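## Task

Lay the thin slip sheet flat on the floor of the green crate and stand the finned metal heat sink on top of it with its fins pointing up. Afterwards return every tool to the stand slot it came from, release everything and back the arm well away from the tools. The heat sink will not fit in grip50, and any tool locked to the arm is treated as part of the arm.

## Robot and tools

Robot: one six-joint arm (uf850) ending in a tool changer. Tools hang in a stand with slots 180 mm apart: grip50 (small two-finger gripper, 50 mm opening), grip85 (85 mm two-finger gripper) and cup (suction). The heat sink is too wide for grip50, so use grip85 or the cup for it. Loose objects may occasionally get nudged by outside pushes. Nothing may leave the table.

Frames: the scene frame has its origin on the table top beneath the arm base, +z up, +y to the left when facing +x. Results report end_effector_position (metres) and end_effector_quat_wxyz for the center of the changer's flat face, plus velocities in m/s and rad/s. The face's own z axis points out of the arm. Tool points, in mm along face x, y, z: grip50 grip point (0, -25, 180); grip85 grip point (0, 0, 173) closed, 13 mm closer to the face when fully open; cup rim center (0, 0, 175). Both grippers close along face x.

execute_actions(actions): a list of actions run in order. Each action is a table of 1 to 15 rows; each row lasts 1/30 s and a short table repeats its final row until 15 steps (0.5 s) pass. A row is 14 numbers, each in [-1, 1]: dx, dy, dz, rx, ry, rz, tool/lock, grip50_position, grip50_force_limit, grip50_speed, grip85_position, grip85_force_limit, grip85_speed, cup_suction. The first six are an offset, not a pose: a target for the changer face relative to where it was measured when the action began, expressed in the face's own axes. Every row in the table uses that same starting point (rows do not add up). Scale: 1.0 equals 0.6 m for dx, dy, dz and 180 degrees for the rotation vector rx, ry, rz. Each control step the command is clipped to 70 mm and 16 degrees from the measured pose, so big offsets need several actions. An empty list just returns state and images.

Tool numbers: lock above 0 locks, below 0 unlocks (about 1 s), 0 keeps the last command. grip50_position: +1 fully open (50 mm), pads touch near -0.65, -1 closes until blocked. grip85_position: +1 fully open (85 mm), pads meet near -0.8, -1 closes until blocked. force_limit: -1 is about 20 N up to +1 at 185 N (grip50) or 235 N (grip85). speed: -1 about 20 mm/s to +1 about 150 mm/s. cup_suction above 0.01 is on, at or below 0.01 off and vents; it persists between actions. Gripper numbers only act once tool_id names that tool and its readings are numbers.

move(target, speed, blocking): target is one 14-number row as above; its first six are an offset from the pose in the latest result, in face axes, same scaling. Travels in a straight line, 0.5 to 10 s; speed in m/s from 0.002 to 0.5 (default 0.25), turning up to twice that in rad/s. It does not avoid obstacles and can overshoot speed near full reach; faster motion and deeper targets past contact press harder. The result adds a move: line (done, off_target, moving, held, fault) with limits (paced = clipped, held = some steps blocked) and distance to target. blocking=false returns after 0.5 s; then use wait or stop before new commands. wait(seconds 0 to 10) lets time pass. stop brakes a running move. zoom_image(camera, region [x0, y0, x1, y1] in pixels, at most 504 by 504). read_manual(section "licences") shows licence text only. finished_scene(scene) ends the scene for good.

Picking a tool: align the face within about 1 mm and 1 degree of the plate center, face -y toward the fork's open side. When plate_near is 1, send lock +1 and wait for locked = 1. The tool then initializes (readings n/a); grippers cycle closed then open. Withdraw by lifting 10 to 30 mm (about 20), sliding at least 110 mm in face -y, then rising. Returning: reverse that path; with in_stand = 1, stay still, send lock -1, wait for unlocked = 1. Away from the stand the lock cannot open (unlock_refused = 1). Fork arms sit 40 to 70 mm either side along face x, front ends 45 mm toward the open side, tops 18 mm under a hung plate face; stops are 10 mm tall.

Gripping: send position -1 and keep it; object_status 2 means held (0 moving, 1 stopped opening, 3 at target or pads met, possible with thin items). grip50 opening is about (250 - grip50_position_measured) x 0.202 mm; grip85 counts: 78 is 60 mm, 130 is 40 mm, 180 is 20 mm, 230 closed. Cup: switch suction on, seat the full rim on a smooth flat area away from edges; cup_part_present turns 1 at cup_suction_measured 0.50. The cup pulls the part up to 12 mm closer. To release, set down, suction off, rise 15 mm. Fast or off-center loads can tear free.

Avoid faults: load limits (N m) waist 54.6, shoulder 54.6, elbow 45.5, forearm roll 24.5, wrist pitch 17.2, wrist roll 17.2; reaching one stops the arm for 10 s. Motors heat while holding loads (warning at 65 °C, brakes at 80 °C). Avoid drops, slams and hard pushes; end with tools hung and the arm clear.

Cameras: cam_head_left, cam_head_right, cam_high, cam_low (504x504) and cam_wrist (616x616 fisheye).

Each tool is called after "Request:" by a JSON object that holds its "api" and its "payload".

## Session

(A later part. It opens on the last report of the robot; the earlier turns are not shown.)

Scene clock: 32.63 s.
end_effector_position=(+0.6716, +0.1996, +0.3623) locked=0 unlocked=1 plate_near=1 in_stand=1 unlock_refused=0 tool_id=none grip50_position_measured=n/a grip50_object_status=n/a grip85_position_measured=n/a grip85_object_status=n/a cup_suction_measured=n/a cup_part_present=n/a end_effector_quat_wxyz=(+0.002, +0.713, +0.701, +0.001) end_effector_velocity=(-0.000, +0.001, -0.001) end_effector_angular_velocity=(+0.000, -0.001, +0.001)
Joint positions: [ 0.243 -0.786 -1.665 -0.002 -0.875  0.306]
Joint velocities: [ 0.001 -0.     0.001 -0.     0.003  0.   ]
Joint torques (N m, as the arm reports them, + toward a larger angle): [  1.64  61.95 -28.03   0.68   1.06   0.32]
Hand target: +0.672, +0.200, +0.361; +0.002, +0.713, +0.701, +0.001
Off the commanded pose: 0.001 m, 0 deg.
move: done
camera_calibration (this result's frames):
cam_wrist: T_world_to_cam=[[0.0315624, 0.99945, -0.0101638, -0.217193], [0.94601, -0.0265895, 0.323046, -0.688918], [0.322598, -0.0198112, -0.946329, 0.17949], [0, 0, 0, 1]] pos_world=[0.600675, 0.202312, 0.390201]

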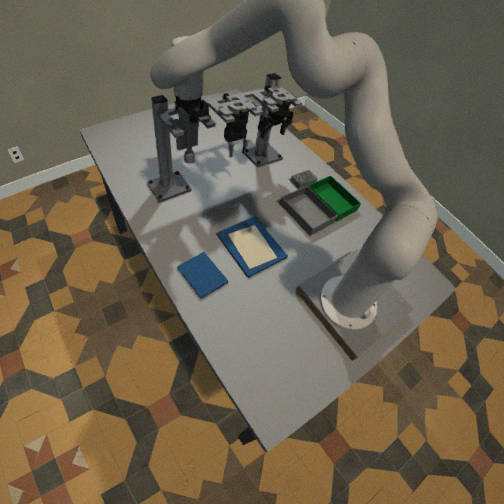

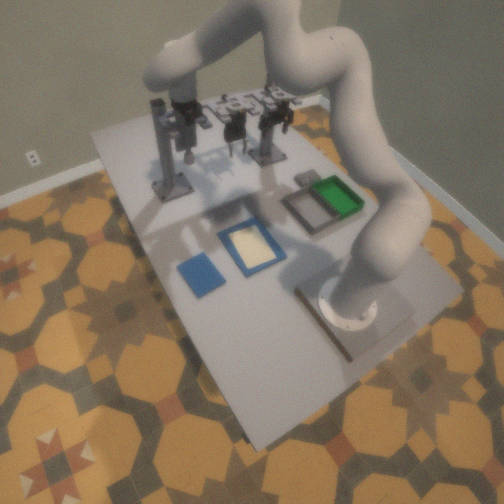

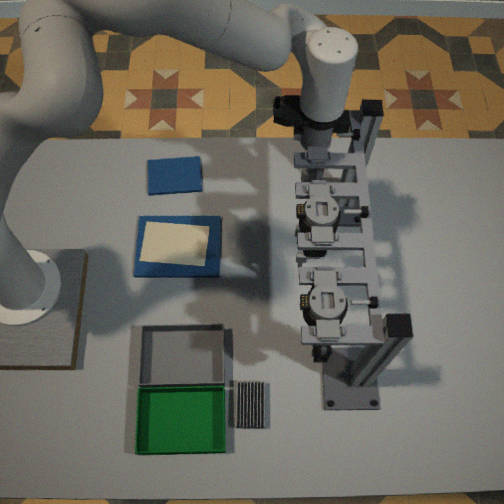

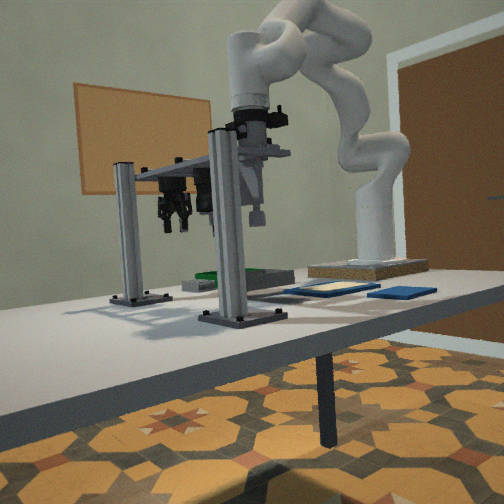

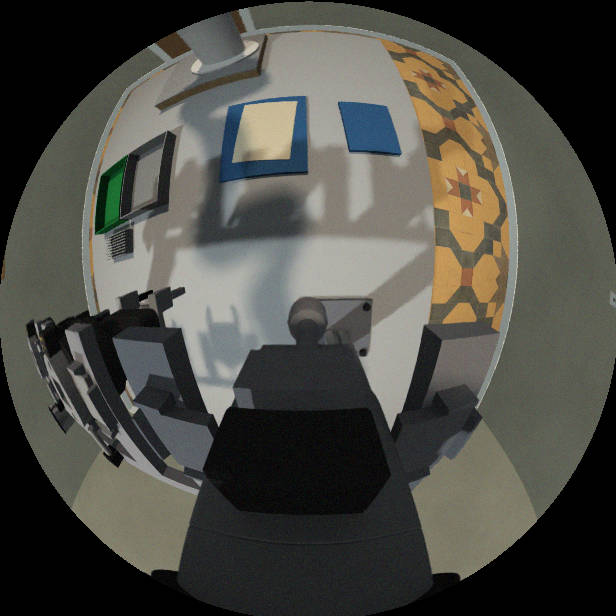

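Request:
{"api": "execute_actions", "payload": {"actions": [[[0,0,0,0,0,0,1,0,0,0,0,0,0,0]],[[0,0,0,0,0,0,1,0,0,0,0,0,0,0]],[[0,0,0,0,0,0,1,0,0,0,0,0,0,0]]]}}

Request:
{"api": "move", "payload": {"target": [0,0,-0.033,0,0,0,0,0,0,0,0,0,0,0], "speed": 0.05}}

Request:
{"api": "move", "payload": {"target": [0,-0.25,0,0,0,0,0,0,0,0,0,0,0,0], "speed": 0.18}}

Request:
{"api": "zoom_image", "payload": {"camera": "cam_high", "region": [100,200,300,470]}}

Scene clock: 34.33 s.
end_effector_position=(+0.6716, +0.1996, +0.3625) locked=1 unlocked=0 plate_near=1 in_stand=1 unlock_refused=0 tool_id=cup grip50_position_measured=n/a grip50_object_status=n/a grip85_position_measured=n/a grip85_object_status=n/a cup_suction_measured=n/a cup_part_present=n/a end_effector_quat_wxyz=(+0.002, +0.713, +0.701, +0.001) end_effector_velocity=(-0.000, +0.000, -0.000) end_effector_angular_velocity=(+0.000, -0.000, -0.001)
Joint positions: [ 0.243 -0.786 -1.665 -0.002 -0.875  0.306]
Joint velocities: [0.    0.    0.    0.    0.001 0.001]
Joint torques (N m, as the arm reports them, + toward a larger angle): [  1.1   64.16 -30.3    0.1    1.25   0.58]
Hand target: +0.672, +0.200, +0.363; +0.002, +0.713, +0.701, +0.001
Off the commanded pose: 0.000 m, 0 deg.
camera_calibration (this result's frames):
cam_wrist: T_world_to_cam=[[0.0313995, 0.999457, -0.00999677, -0.217219], [0.945884, -0.0264815, 0.323422, -0.689113], [0.322981, -0.0196111, -0.946202, 0.179311], [0, 0, 0, 1]] pos_world=[0.600728, 0.202369, 0.390367]

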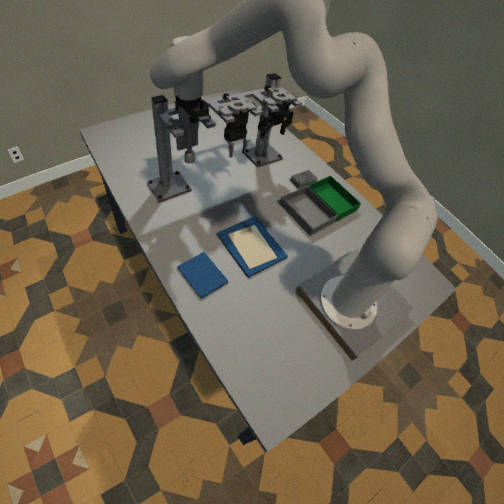

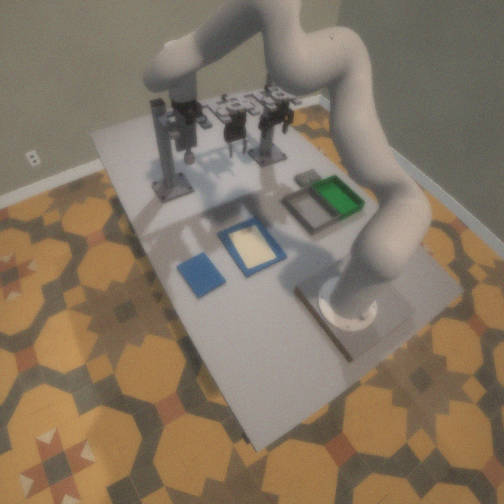

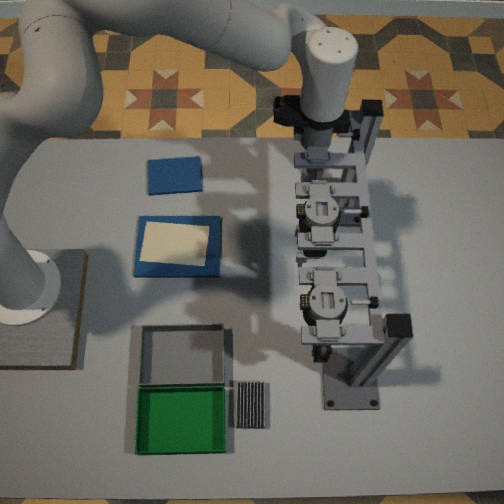

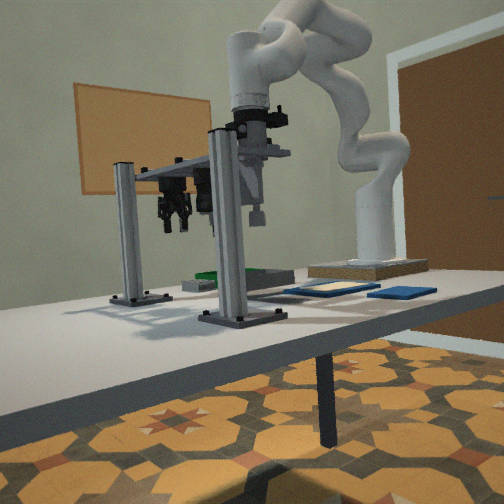

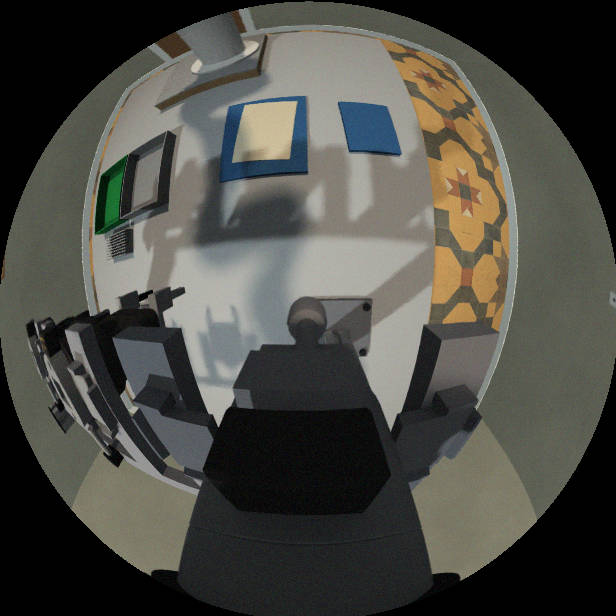

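Scene clock: 35.10 s.
end_effector_position=(+0.6715, +0.1997, +0.3821) locked=1 unlocked=0 plate_near=1 in_stand=0 unlock_refused=0 tool_id=cup grip50_position_measured=n/a grip50_object_status=n/a grip85_position_measured=n/a grip85_object_status=n/a cup_suction_measured=0.00 cup_part_present=0 end_effector_quat_wxyz=(+0.002, +0.713, +0.701, +0.001) end_effector_velocity=(-0.000, +0.000, +0.002) end_effector_angular_velocity=(+0.000, -0.000, +0.000)
Joint positions: [ 0.243 -0.768 -1.681 -0.002 -0.909  0.306]
Joint velocities: [ 0.     0.002 -0.001  0.    -0.003 -0.   ]
Joint torques (N m, as the arm reports them, + toward a larger angle): [  1.58  79.06 -34.91   0.71  -0.14   0.21]
Hand target: +0.672, +0.200, +0.382; +0.002, +0.713, +0.701, +0.001
Off the commanded pose: 0.000 m, 0 deg.
move: done
camera_calibration (this result's frames):
cam_wrist: T_world_to_cam=[[0.031411, 0.999456, -0.0100827, -0.217017], [0.945958, -0.0264691, 0.323208, -0.695322], [0.322765, -0.0196901, -0.946274, 0.19803], [0, 0, 0, 1]] pos_world=[0.600644, 0.202393, 0.409936]

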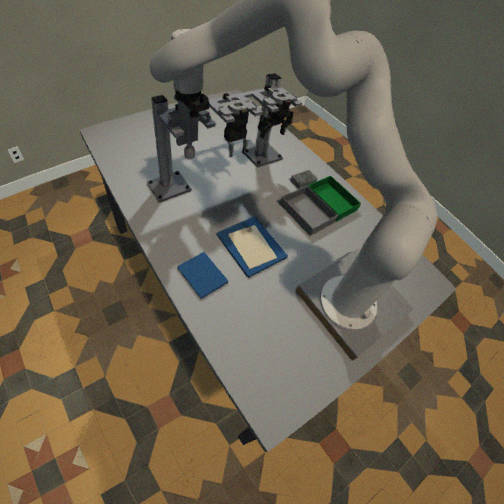

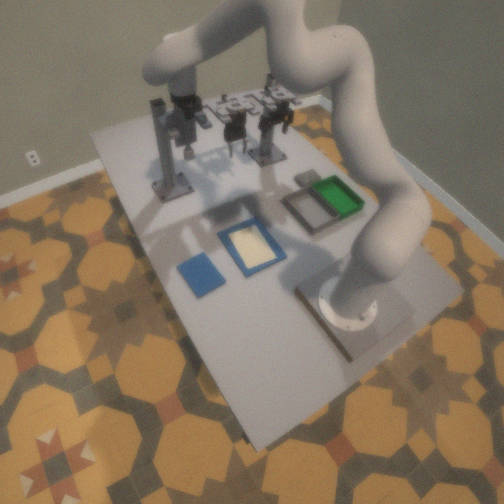

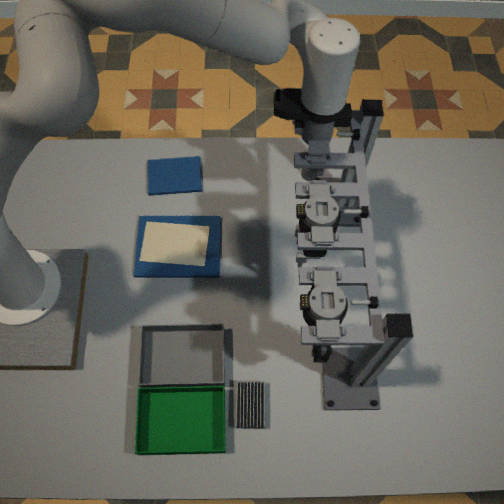

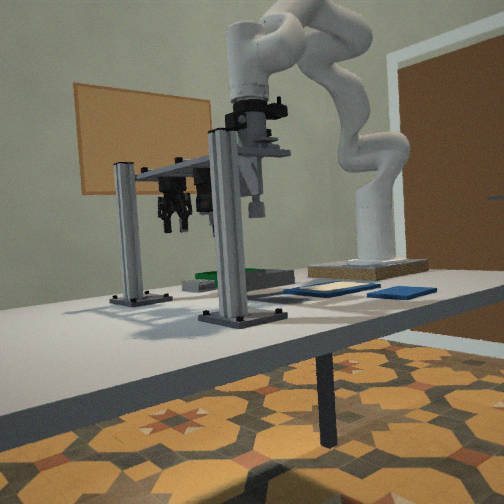

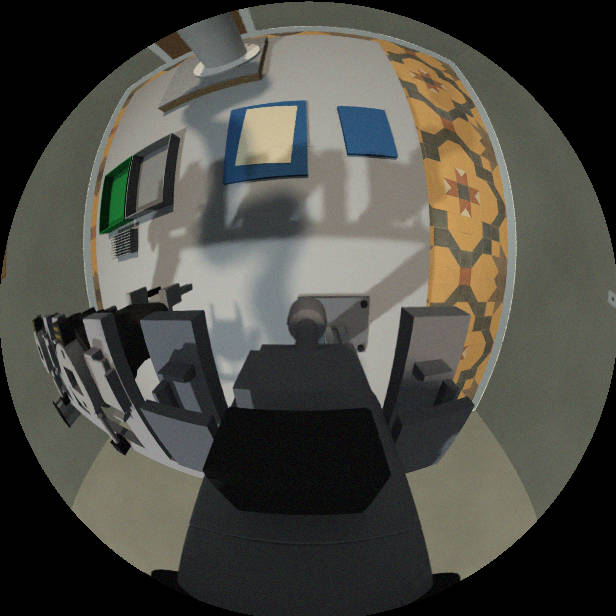

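Scene clock: 36.40 s.
end_effector_position=(+0.5219, +0.2024, +0.3818) locked=1 unlocked=0 plate_near=1 in_stand=0 unlock_refused=0 tool_id=cup grip50_position_measured=n/a grip50_object_status=n/a grip85_position_measured=n/a grip85_object_status=n/a cup_suction_measured=0.00 cup_part_present=0 end_effector_quat_wxyz=(+0.002, +0.713, +0.701, +0.001) end_effector_velocity=(-0.001, +0.001, +0.001) end_effector_angular_velocity=(+0.001, -0.002, +0.001)
Joint positions: [ 0.324 -0.429 -1.162 -0.002 -0.729  0.388]
Joint velocities: [0.002 0.004 0.004 0.    0.002 0.001]
Joint torques (N m, as the arm reports them, + toward a larger angle): [  1.49  60.24 -32.7    0.5   -0.13   0.3 ]
Hand target: +0.522, +0.202, +0.382; +0.002, +0.713, +0.701, +0.001
Off the commanded pose: 0.001 m, 0 deg.
move: done
camera_calibration (this result's frames):
cam_wrist: T_world_to_cam=[[0.0314874, 0.999456, -0.00980028, -0.215198], [0.945927, -0.026631, 0.323285, -0.553621], [0.322848, -0.0194497, -0.946251, 0.245981], [0, 0, 0, 1]] pos_world=[0.451047, 0.205122, 0.409628]

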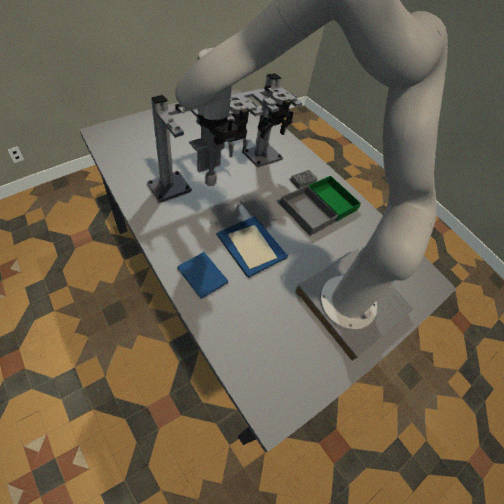

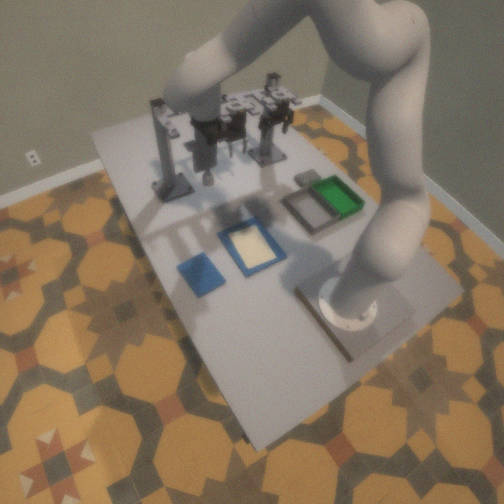

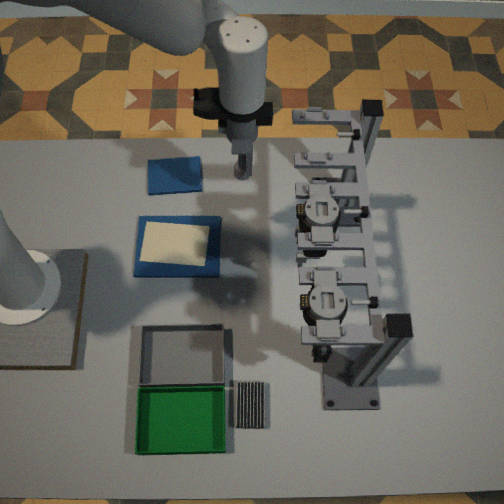

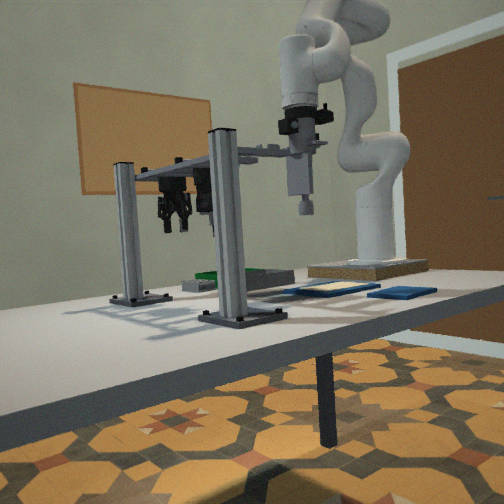

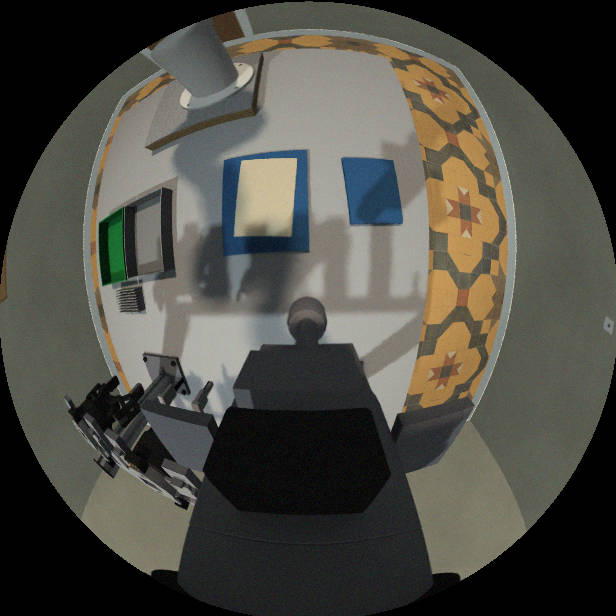

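Region (100, 200, 300, 470) of cam_high's 504x504 image, scaled by 1.867, with more detail than that image has; it fills the left 373 columns of this view, and the rest is white.

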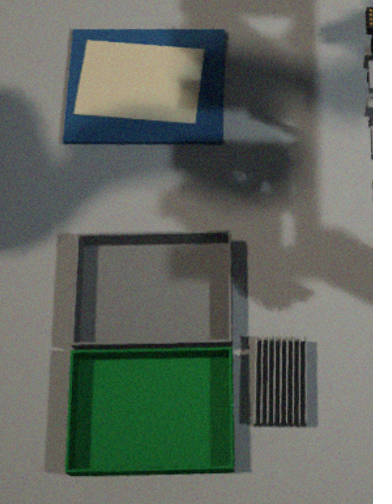

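Request:
{"api": "move", "payload": {"target": [-0.138,-0.278,0.29,0,0,0.022,0,0,0,0,0,0,0,0]}}

Scene clock: 38.10 s.
end_effector_position=(+0.3547, +0.1225, +0.2077) locked=1 unlocked=0 plate_near=1 in_stand=0 unlock_refused=0 tool_id=cup grip50_position_measured=n/a grip50_object_status=n/a grip85_position_measured=n/a grip85_object_status=n/a cup_suction_measured=0.00 cup_part_present=0 end_effector_quat_wxyz=(+0.002, +0.737, +0.676, +0.001) end_effector_velocity=(-0.002, -0.001, -0.002) end_effector_angular_velocity=(-0.001, +0.003, -0.001)
Joint positions: [ 0.287 -0.405 -0.577 -0.007 -0.167  0.425]
Joint velocities: [-0.001 -0.003  0.005 -0.002  0.004  0.002]
Joint torques (N m, as the arm reports them, + toward a larger angle): [  1.5   44.77 -19.5   -0.22  -0.01   0.27]
Hand target: +0.354, +0.122, +0.207; +0.002, +0.737, +0.676, +0.001
Off the commanded pose: 0.001 m, 0 deg.
move: done
camera_calibration (this result's frames):
cam_wrist: T_world_to_cam=[[0.100322, 0.994913, -0.00910789, -0.155756], [0.941537, -0.0919731, 0.324113, -0.331869], [0.321626, -0.0410912, -0.945975, 0.136769], [0, 0, 0, 1]] pos_world=[0.284104, 0.130061, 0.235524]

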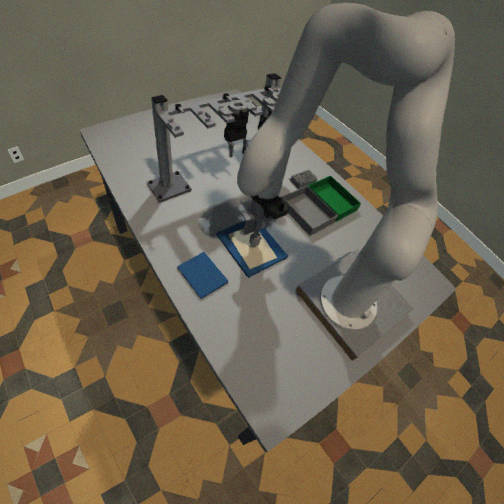

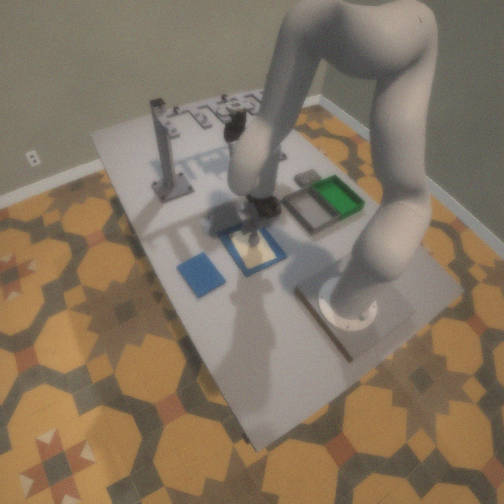

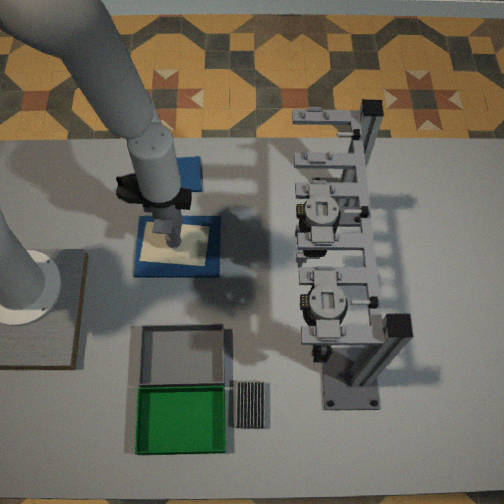

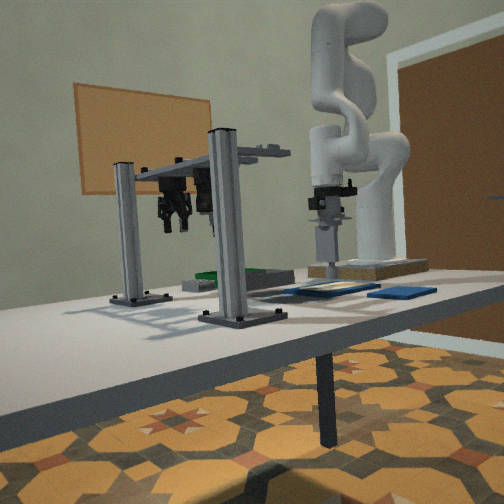

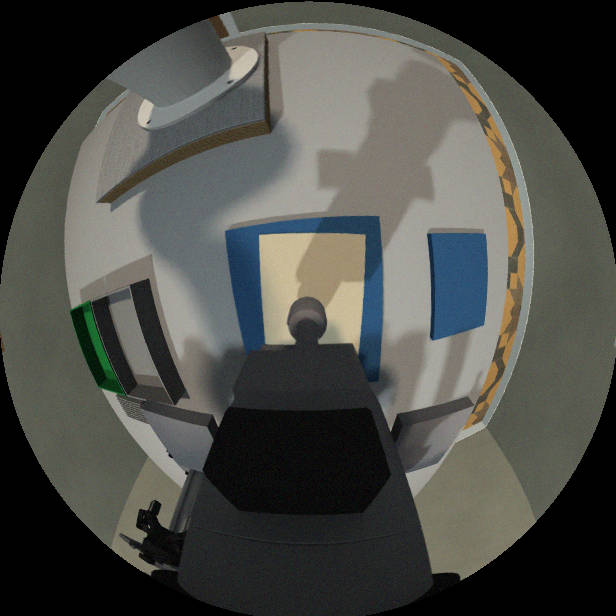

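Request:
{"api": "move", "payload": {"target": [0.008,-0.005,0.043,0,0,0,0,0,0,0,0,0,0,1], "speed": 0.03}}

Scene clock: 39.37 s.
end_effector_position=(+0.3522, +0.1275, +0.1820) locked=1 unlocked=0 plate_near=1 in_stand=0 unlock_refused=0 tool_id=cup grip50_position_measured=n/a grip50_object_status=n/a grip85_position_measured=n/a grip85_object_status=n/a cup_suction_measured=0.91 cup_part_present=1 end_effector_quat_wxyz=(+0.002, +0.737, +0.676, +0.001) end_effector_velocity=(-0.000, +0.000, -0.001) end_effector_angular_velocity=(-0.000, +0.000, -0.000)
Joint positions: [ 0.302 -0.478 -0.584 -0.012 -0.101  0.444]
Joint velocities: [ 0.    -0.002  0.    -0.003  0.002  0.004]
Joint torques (N m, as the arm reports them, + toward a larger angle): [  2.25  47.11 -17.44  -0.04  -0.13   0.24]
Hand target: +0.352, +0.127, +0.182; +0.002, +0.737, +0.676, +0.001
Off the commanded pose: 0.000 m, 0 deg.
move: done
camera_calibration (this result's frames):
cam_wrist: T_world_to_cam=[[0.100323, 0.994914, -0.00897209, -0.160756], [0.941518, -0.0920157, 0.324157, -0.320739], [0.321683, -0.0409679, -0.945961, 0.113366], [0, 0, 0, 1]] pos_world=[0.281641, 0.13507, 0.209767]

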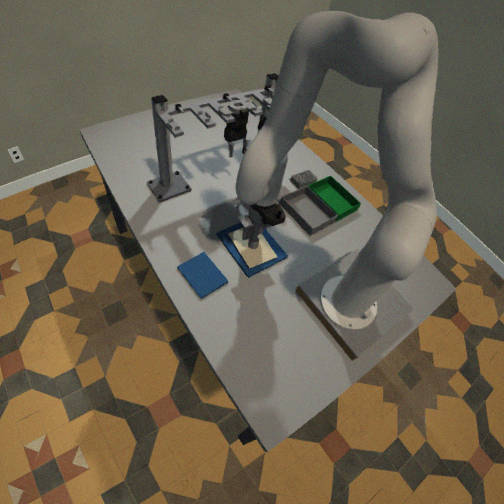

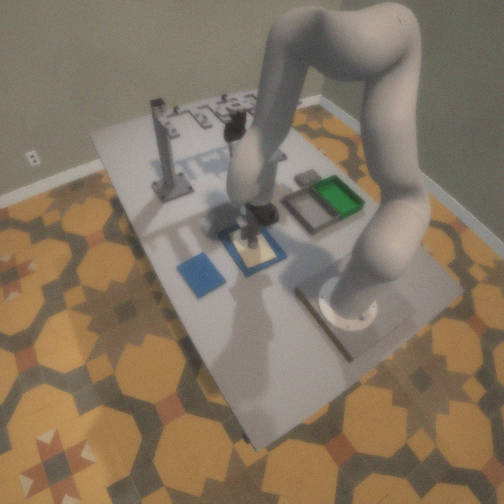

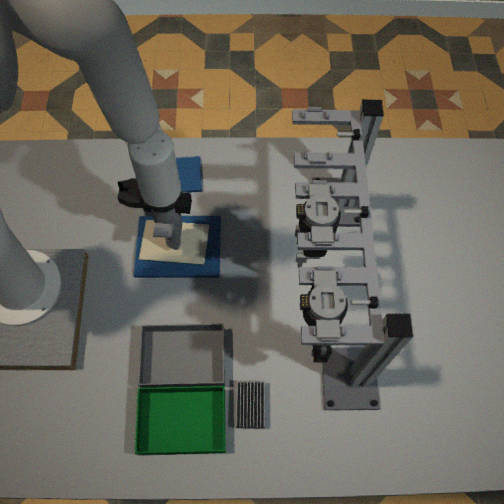

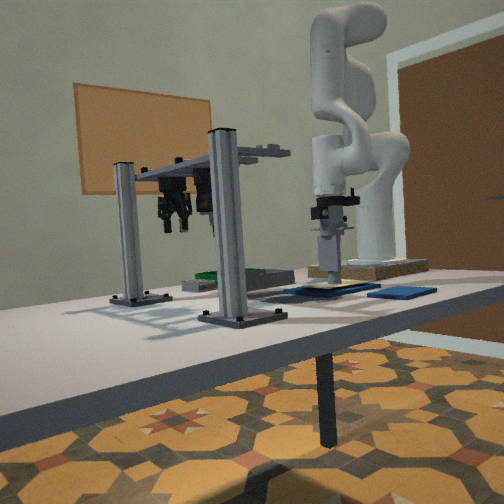

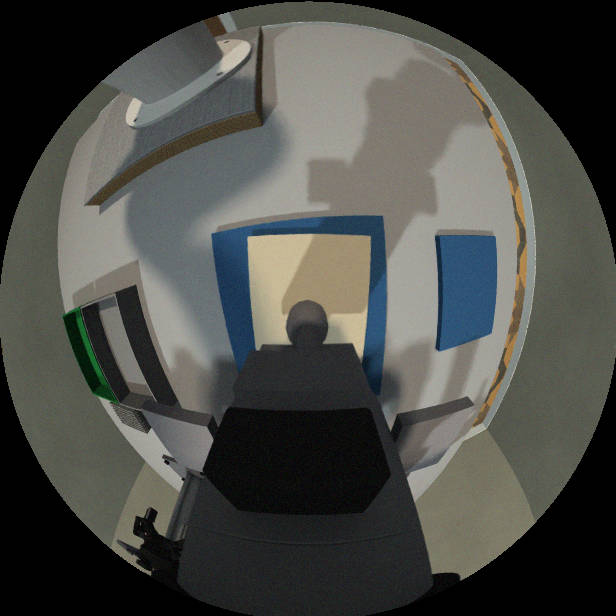

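Request:
{"api": "move", "payload": {"target": [0,0,-0.11,0,0,0,0,0,0,0,0,0,0,1], "speed": 0.1}}

Request:
{"api": "move", "payload": {"target": [-0.7107,0.1173,0,0,0,-0.036,0,0,0,0,0,0,0,1], "speed": 0.22}}

Scene clock: 40.67 s.
end_effector_position=(+0.3519, +0.1275, +0.2478) locked=1 unlocked=0 plate_near=1 in_stand=0 unlock_refused=0 tool_id=cup grip50_position_measured=n/a grip50_object_status=n/a grip85_position_measured=n/a grip85_object_status=n/a cup_suction_measured=0.94 cup_part_present=1 end_effector_quat_wxyz=(+0.002, +0.737, +0.676, +0.001) end_effector_velocity=(+0.000, +0.000, +0.002) end_effector_angular_velocity=(+0.000, -0.001, -0.000)
Joint positions: [ 0.302 -0.294 -0.57  -0.005 -0.272  0.437]
Joint velocities: [-0.     0.004 -0.001  0.    -0.004  0.   ]
Joint torques (N m, as the arm reports them, + toward a larger angle): [  2.08  42.29 -22.73   0.19  -0.06   0.24]
Hand target: +0.352, +0.128, +0.248; +0.002, +0.737, +0.676, +0.001
Off the commanded pose: 0.000 m, 0 deg.
move: done
camera_calibration (this result's frames):
cam_wrist: T_world_to_cam=[[0.100325, 0.994912, -0.00917463, -0.160136], [0.941625, -0.0919649, 0.32386, -0.34177], [0.321369, -0.0411302, -0.946061, 0.175938], [0, 0, 0, 1]] pos_world=[0.281344, 0.135127, 0.275665]

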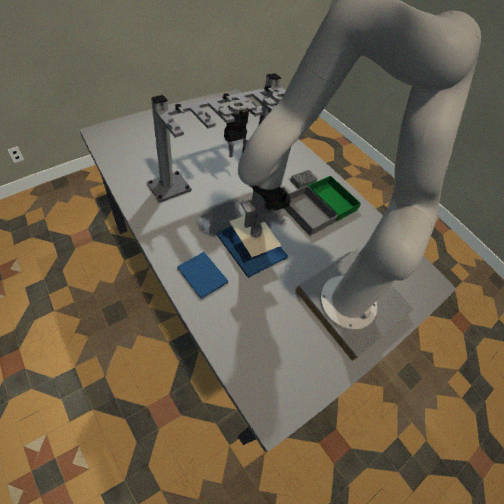

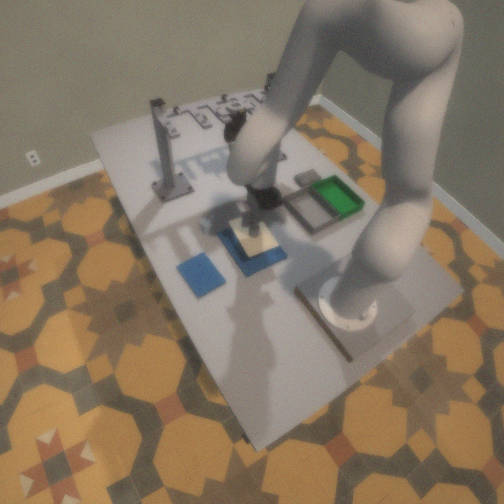

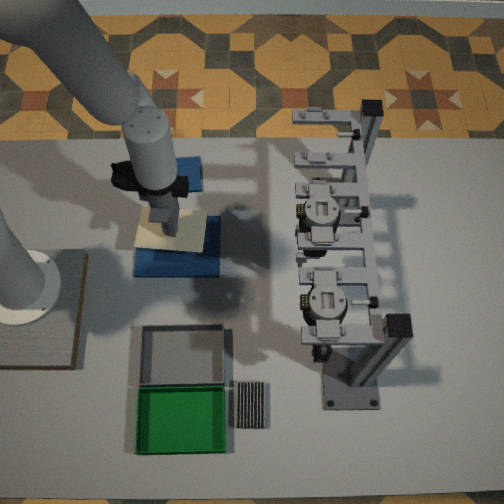

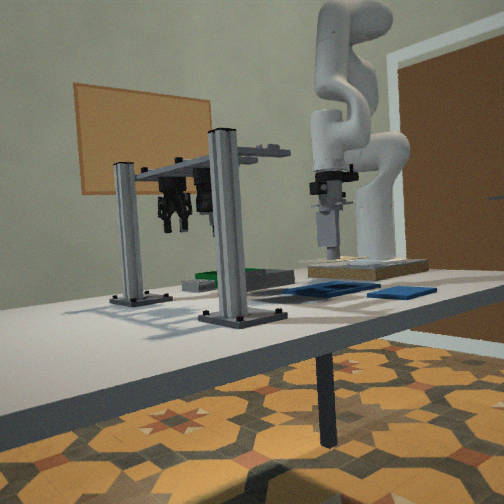

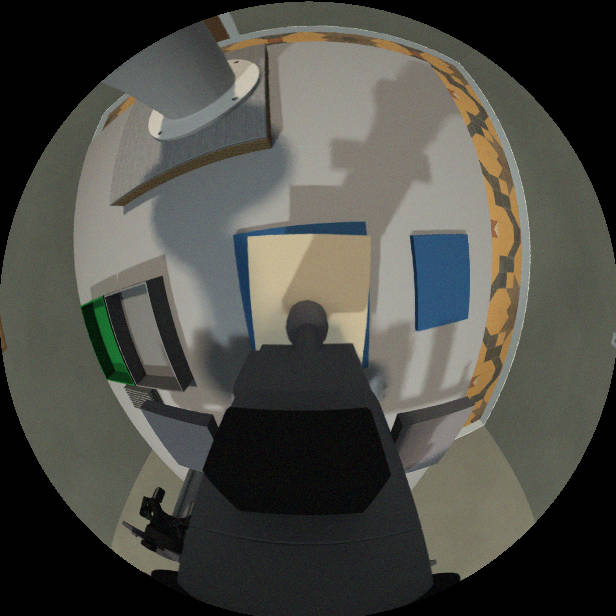

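Scene clock: 43.10 s.
end_effector_position=(+0.3848, -0.3040, +0.2488) locked=1 unlocked=0 plate_near=1 in_stand=0 unlock_refused=0 tool_id=cup grip50_position_measured=n/a grip50_object_status=n/a grip85_position_measured=n/a grip85_object_status=n/a cup_suction_measured=0.94 cup_part_present=1 end_effector_quat_wxyz=(+0.002, +0.697, +0.717, -0.000) end_effector_velocity=(+0.001, -0.003, +0.001) end_effector_angular_velocity=(-0.001, -0.003, +0.001)
Joint positions: [-0.715 -0.505 -0.896  0.002 -0.387 -0.7  ]
Joint velocities: [-0.003 -0.002 -0.006  0.003 -0.001 -0.007]
Joint torques (N m, as the arm reports them, + toward a larger angle): [  2.51  57.38 -25.61   0.2   -0.11   0.28]
Hand target: +0.385, -0.304, +0.249; +0.003, +0.697, +0.717, +0.000
Off the commanded pose: 0.001 m, 0 deg.
move: done
camera_calibration (this result's frames):
cam_wrist: T_world_to_cam=[[-0.0128354, 0.999847, -0.0118504, 0.311585], [0.946268, 0.0159757, 0.322988, -0.38147], [0.323128, -0.00706797, -0.946329, 0.158291], [0, 0, 0, 1]] pos_world=[0.313824, -0.304324, 0.276698]

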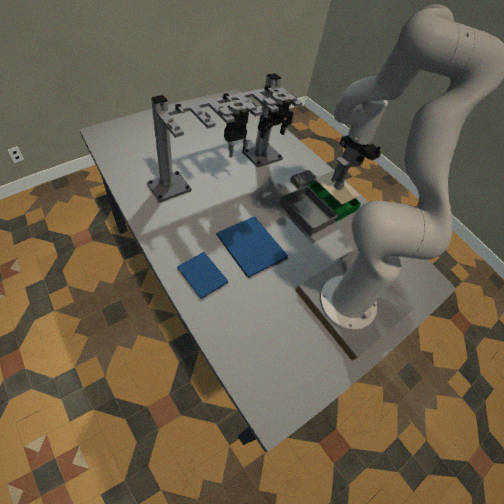

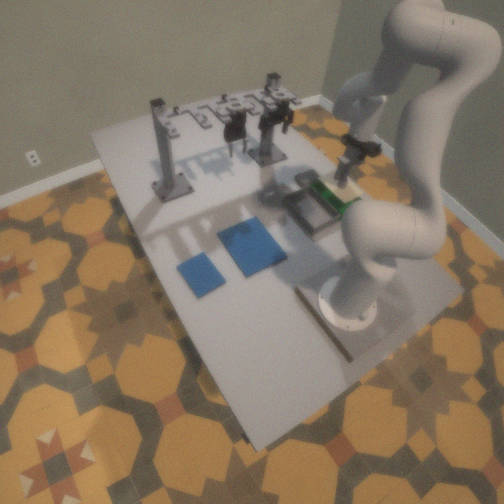

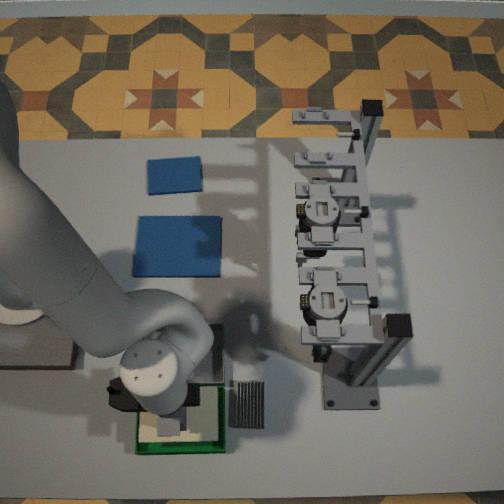

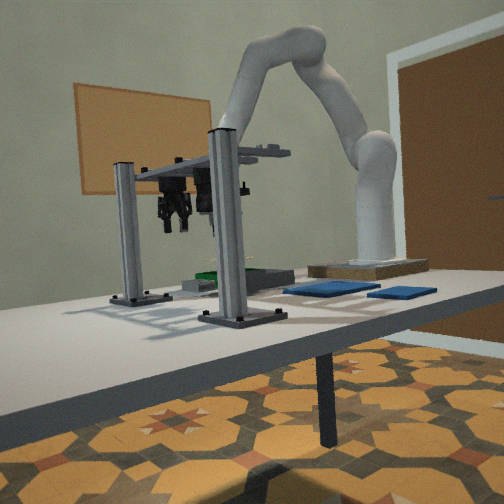

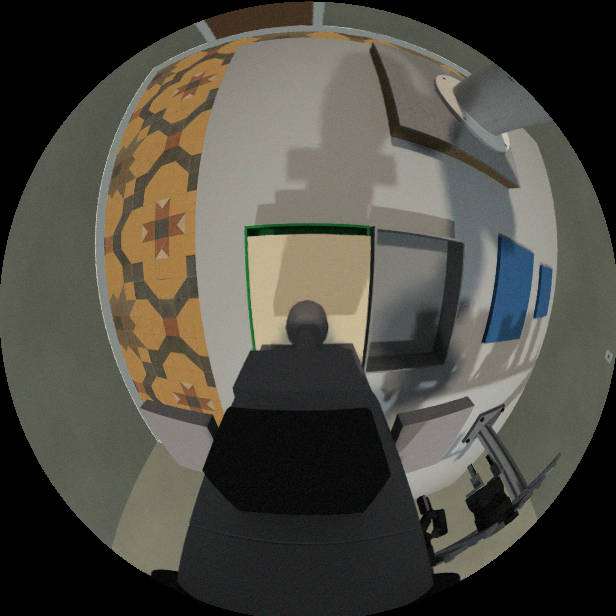

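Nicely aligned.

Request:
{"api": "move", "payload": {"target": [0,0,0.075,0,0,0,0,0,0,0,0,0,0,1], "speed": 0.06}}

Scene clock: 44.27 s.
end_effector_position=(+0.3849, -0.3041, +0.2040) locked=1 unlocked=0 plate_near=1 in_stand=0 unlock_refused=0 tool_id=cup grip50_position_measured=n/a grip50_object_status=n/a grip85_position_measured=n/a grip85_object_status=n/a cup_suction_measured=0.94 cup_part_present=1 end_effector_quat_wxyz=(+0.003, +0.697, +0.717, -0.000) end_effector_velocity=(+0.001, -0.001, +0.000) end_effector_angular_velocity=(-0.002, -0.002, -0.001)
Joint positions: [-0.715 -0.6   -0.901  0.003 -0.297 -0.701]
Joint velocities: [-0.001 -0.001 -0.002  0.     0.002  0.   ]
Joint torques (N m, as the arm reports them, + toward a larger angle): [  1.98  59.02 -23.11  -0.04  -0.1    0.24]
Hand target: +0.385, -0.304, +0.204; +0.002, +0.697, +0.717, -0.000
Off the commanded pose: 0.000 m, 0 deg.
move: done
camera_calibration (this result's frames):
cam_wrist: T_world_to_cam=[[-0.0128383, 0.999846, -0.0120048, 0.311251], [0.946196, 0.01603, 0.323196, -0.367144], [0.323339, -0.0072096, -0.946256, 0.11565], [0, 0, 0, 1]] pos_world=[0.313992, -0.304484, 0.231831]

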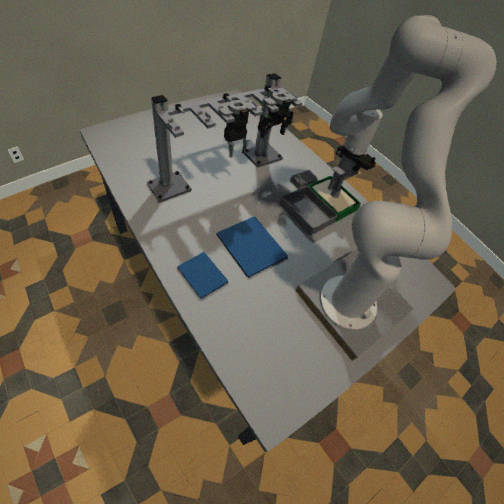

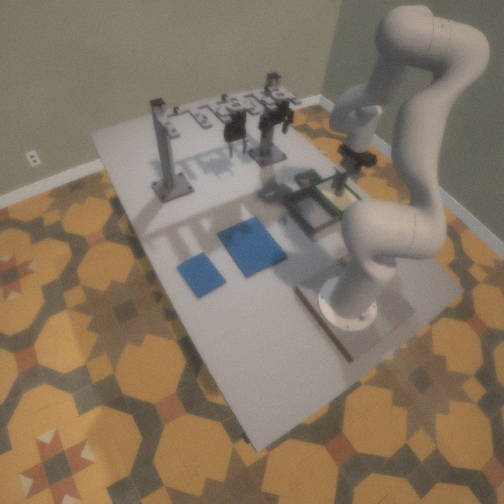

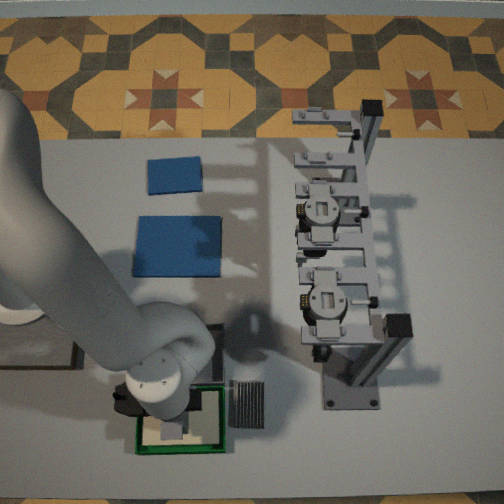

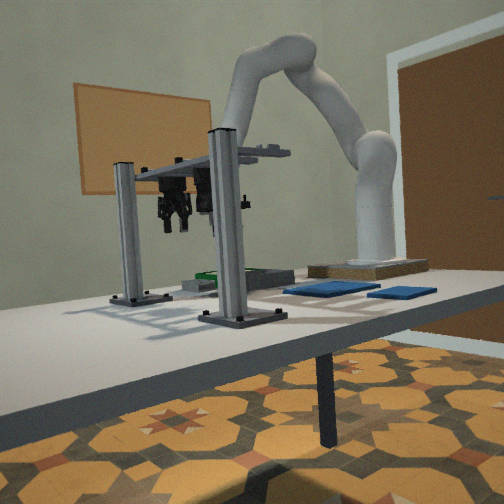

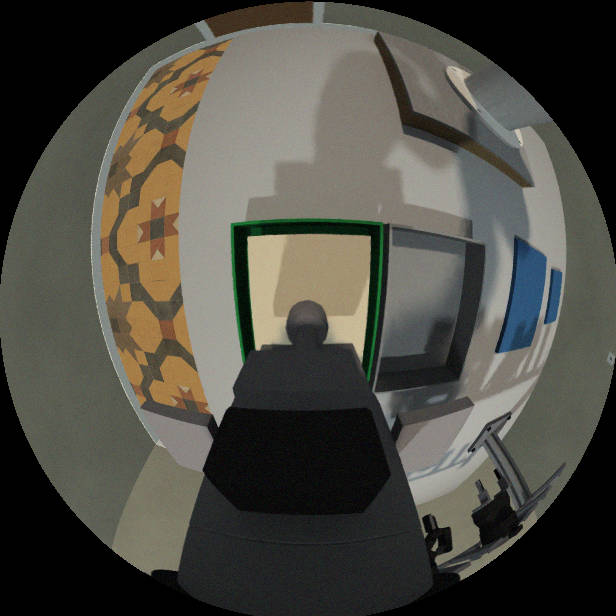

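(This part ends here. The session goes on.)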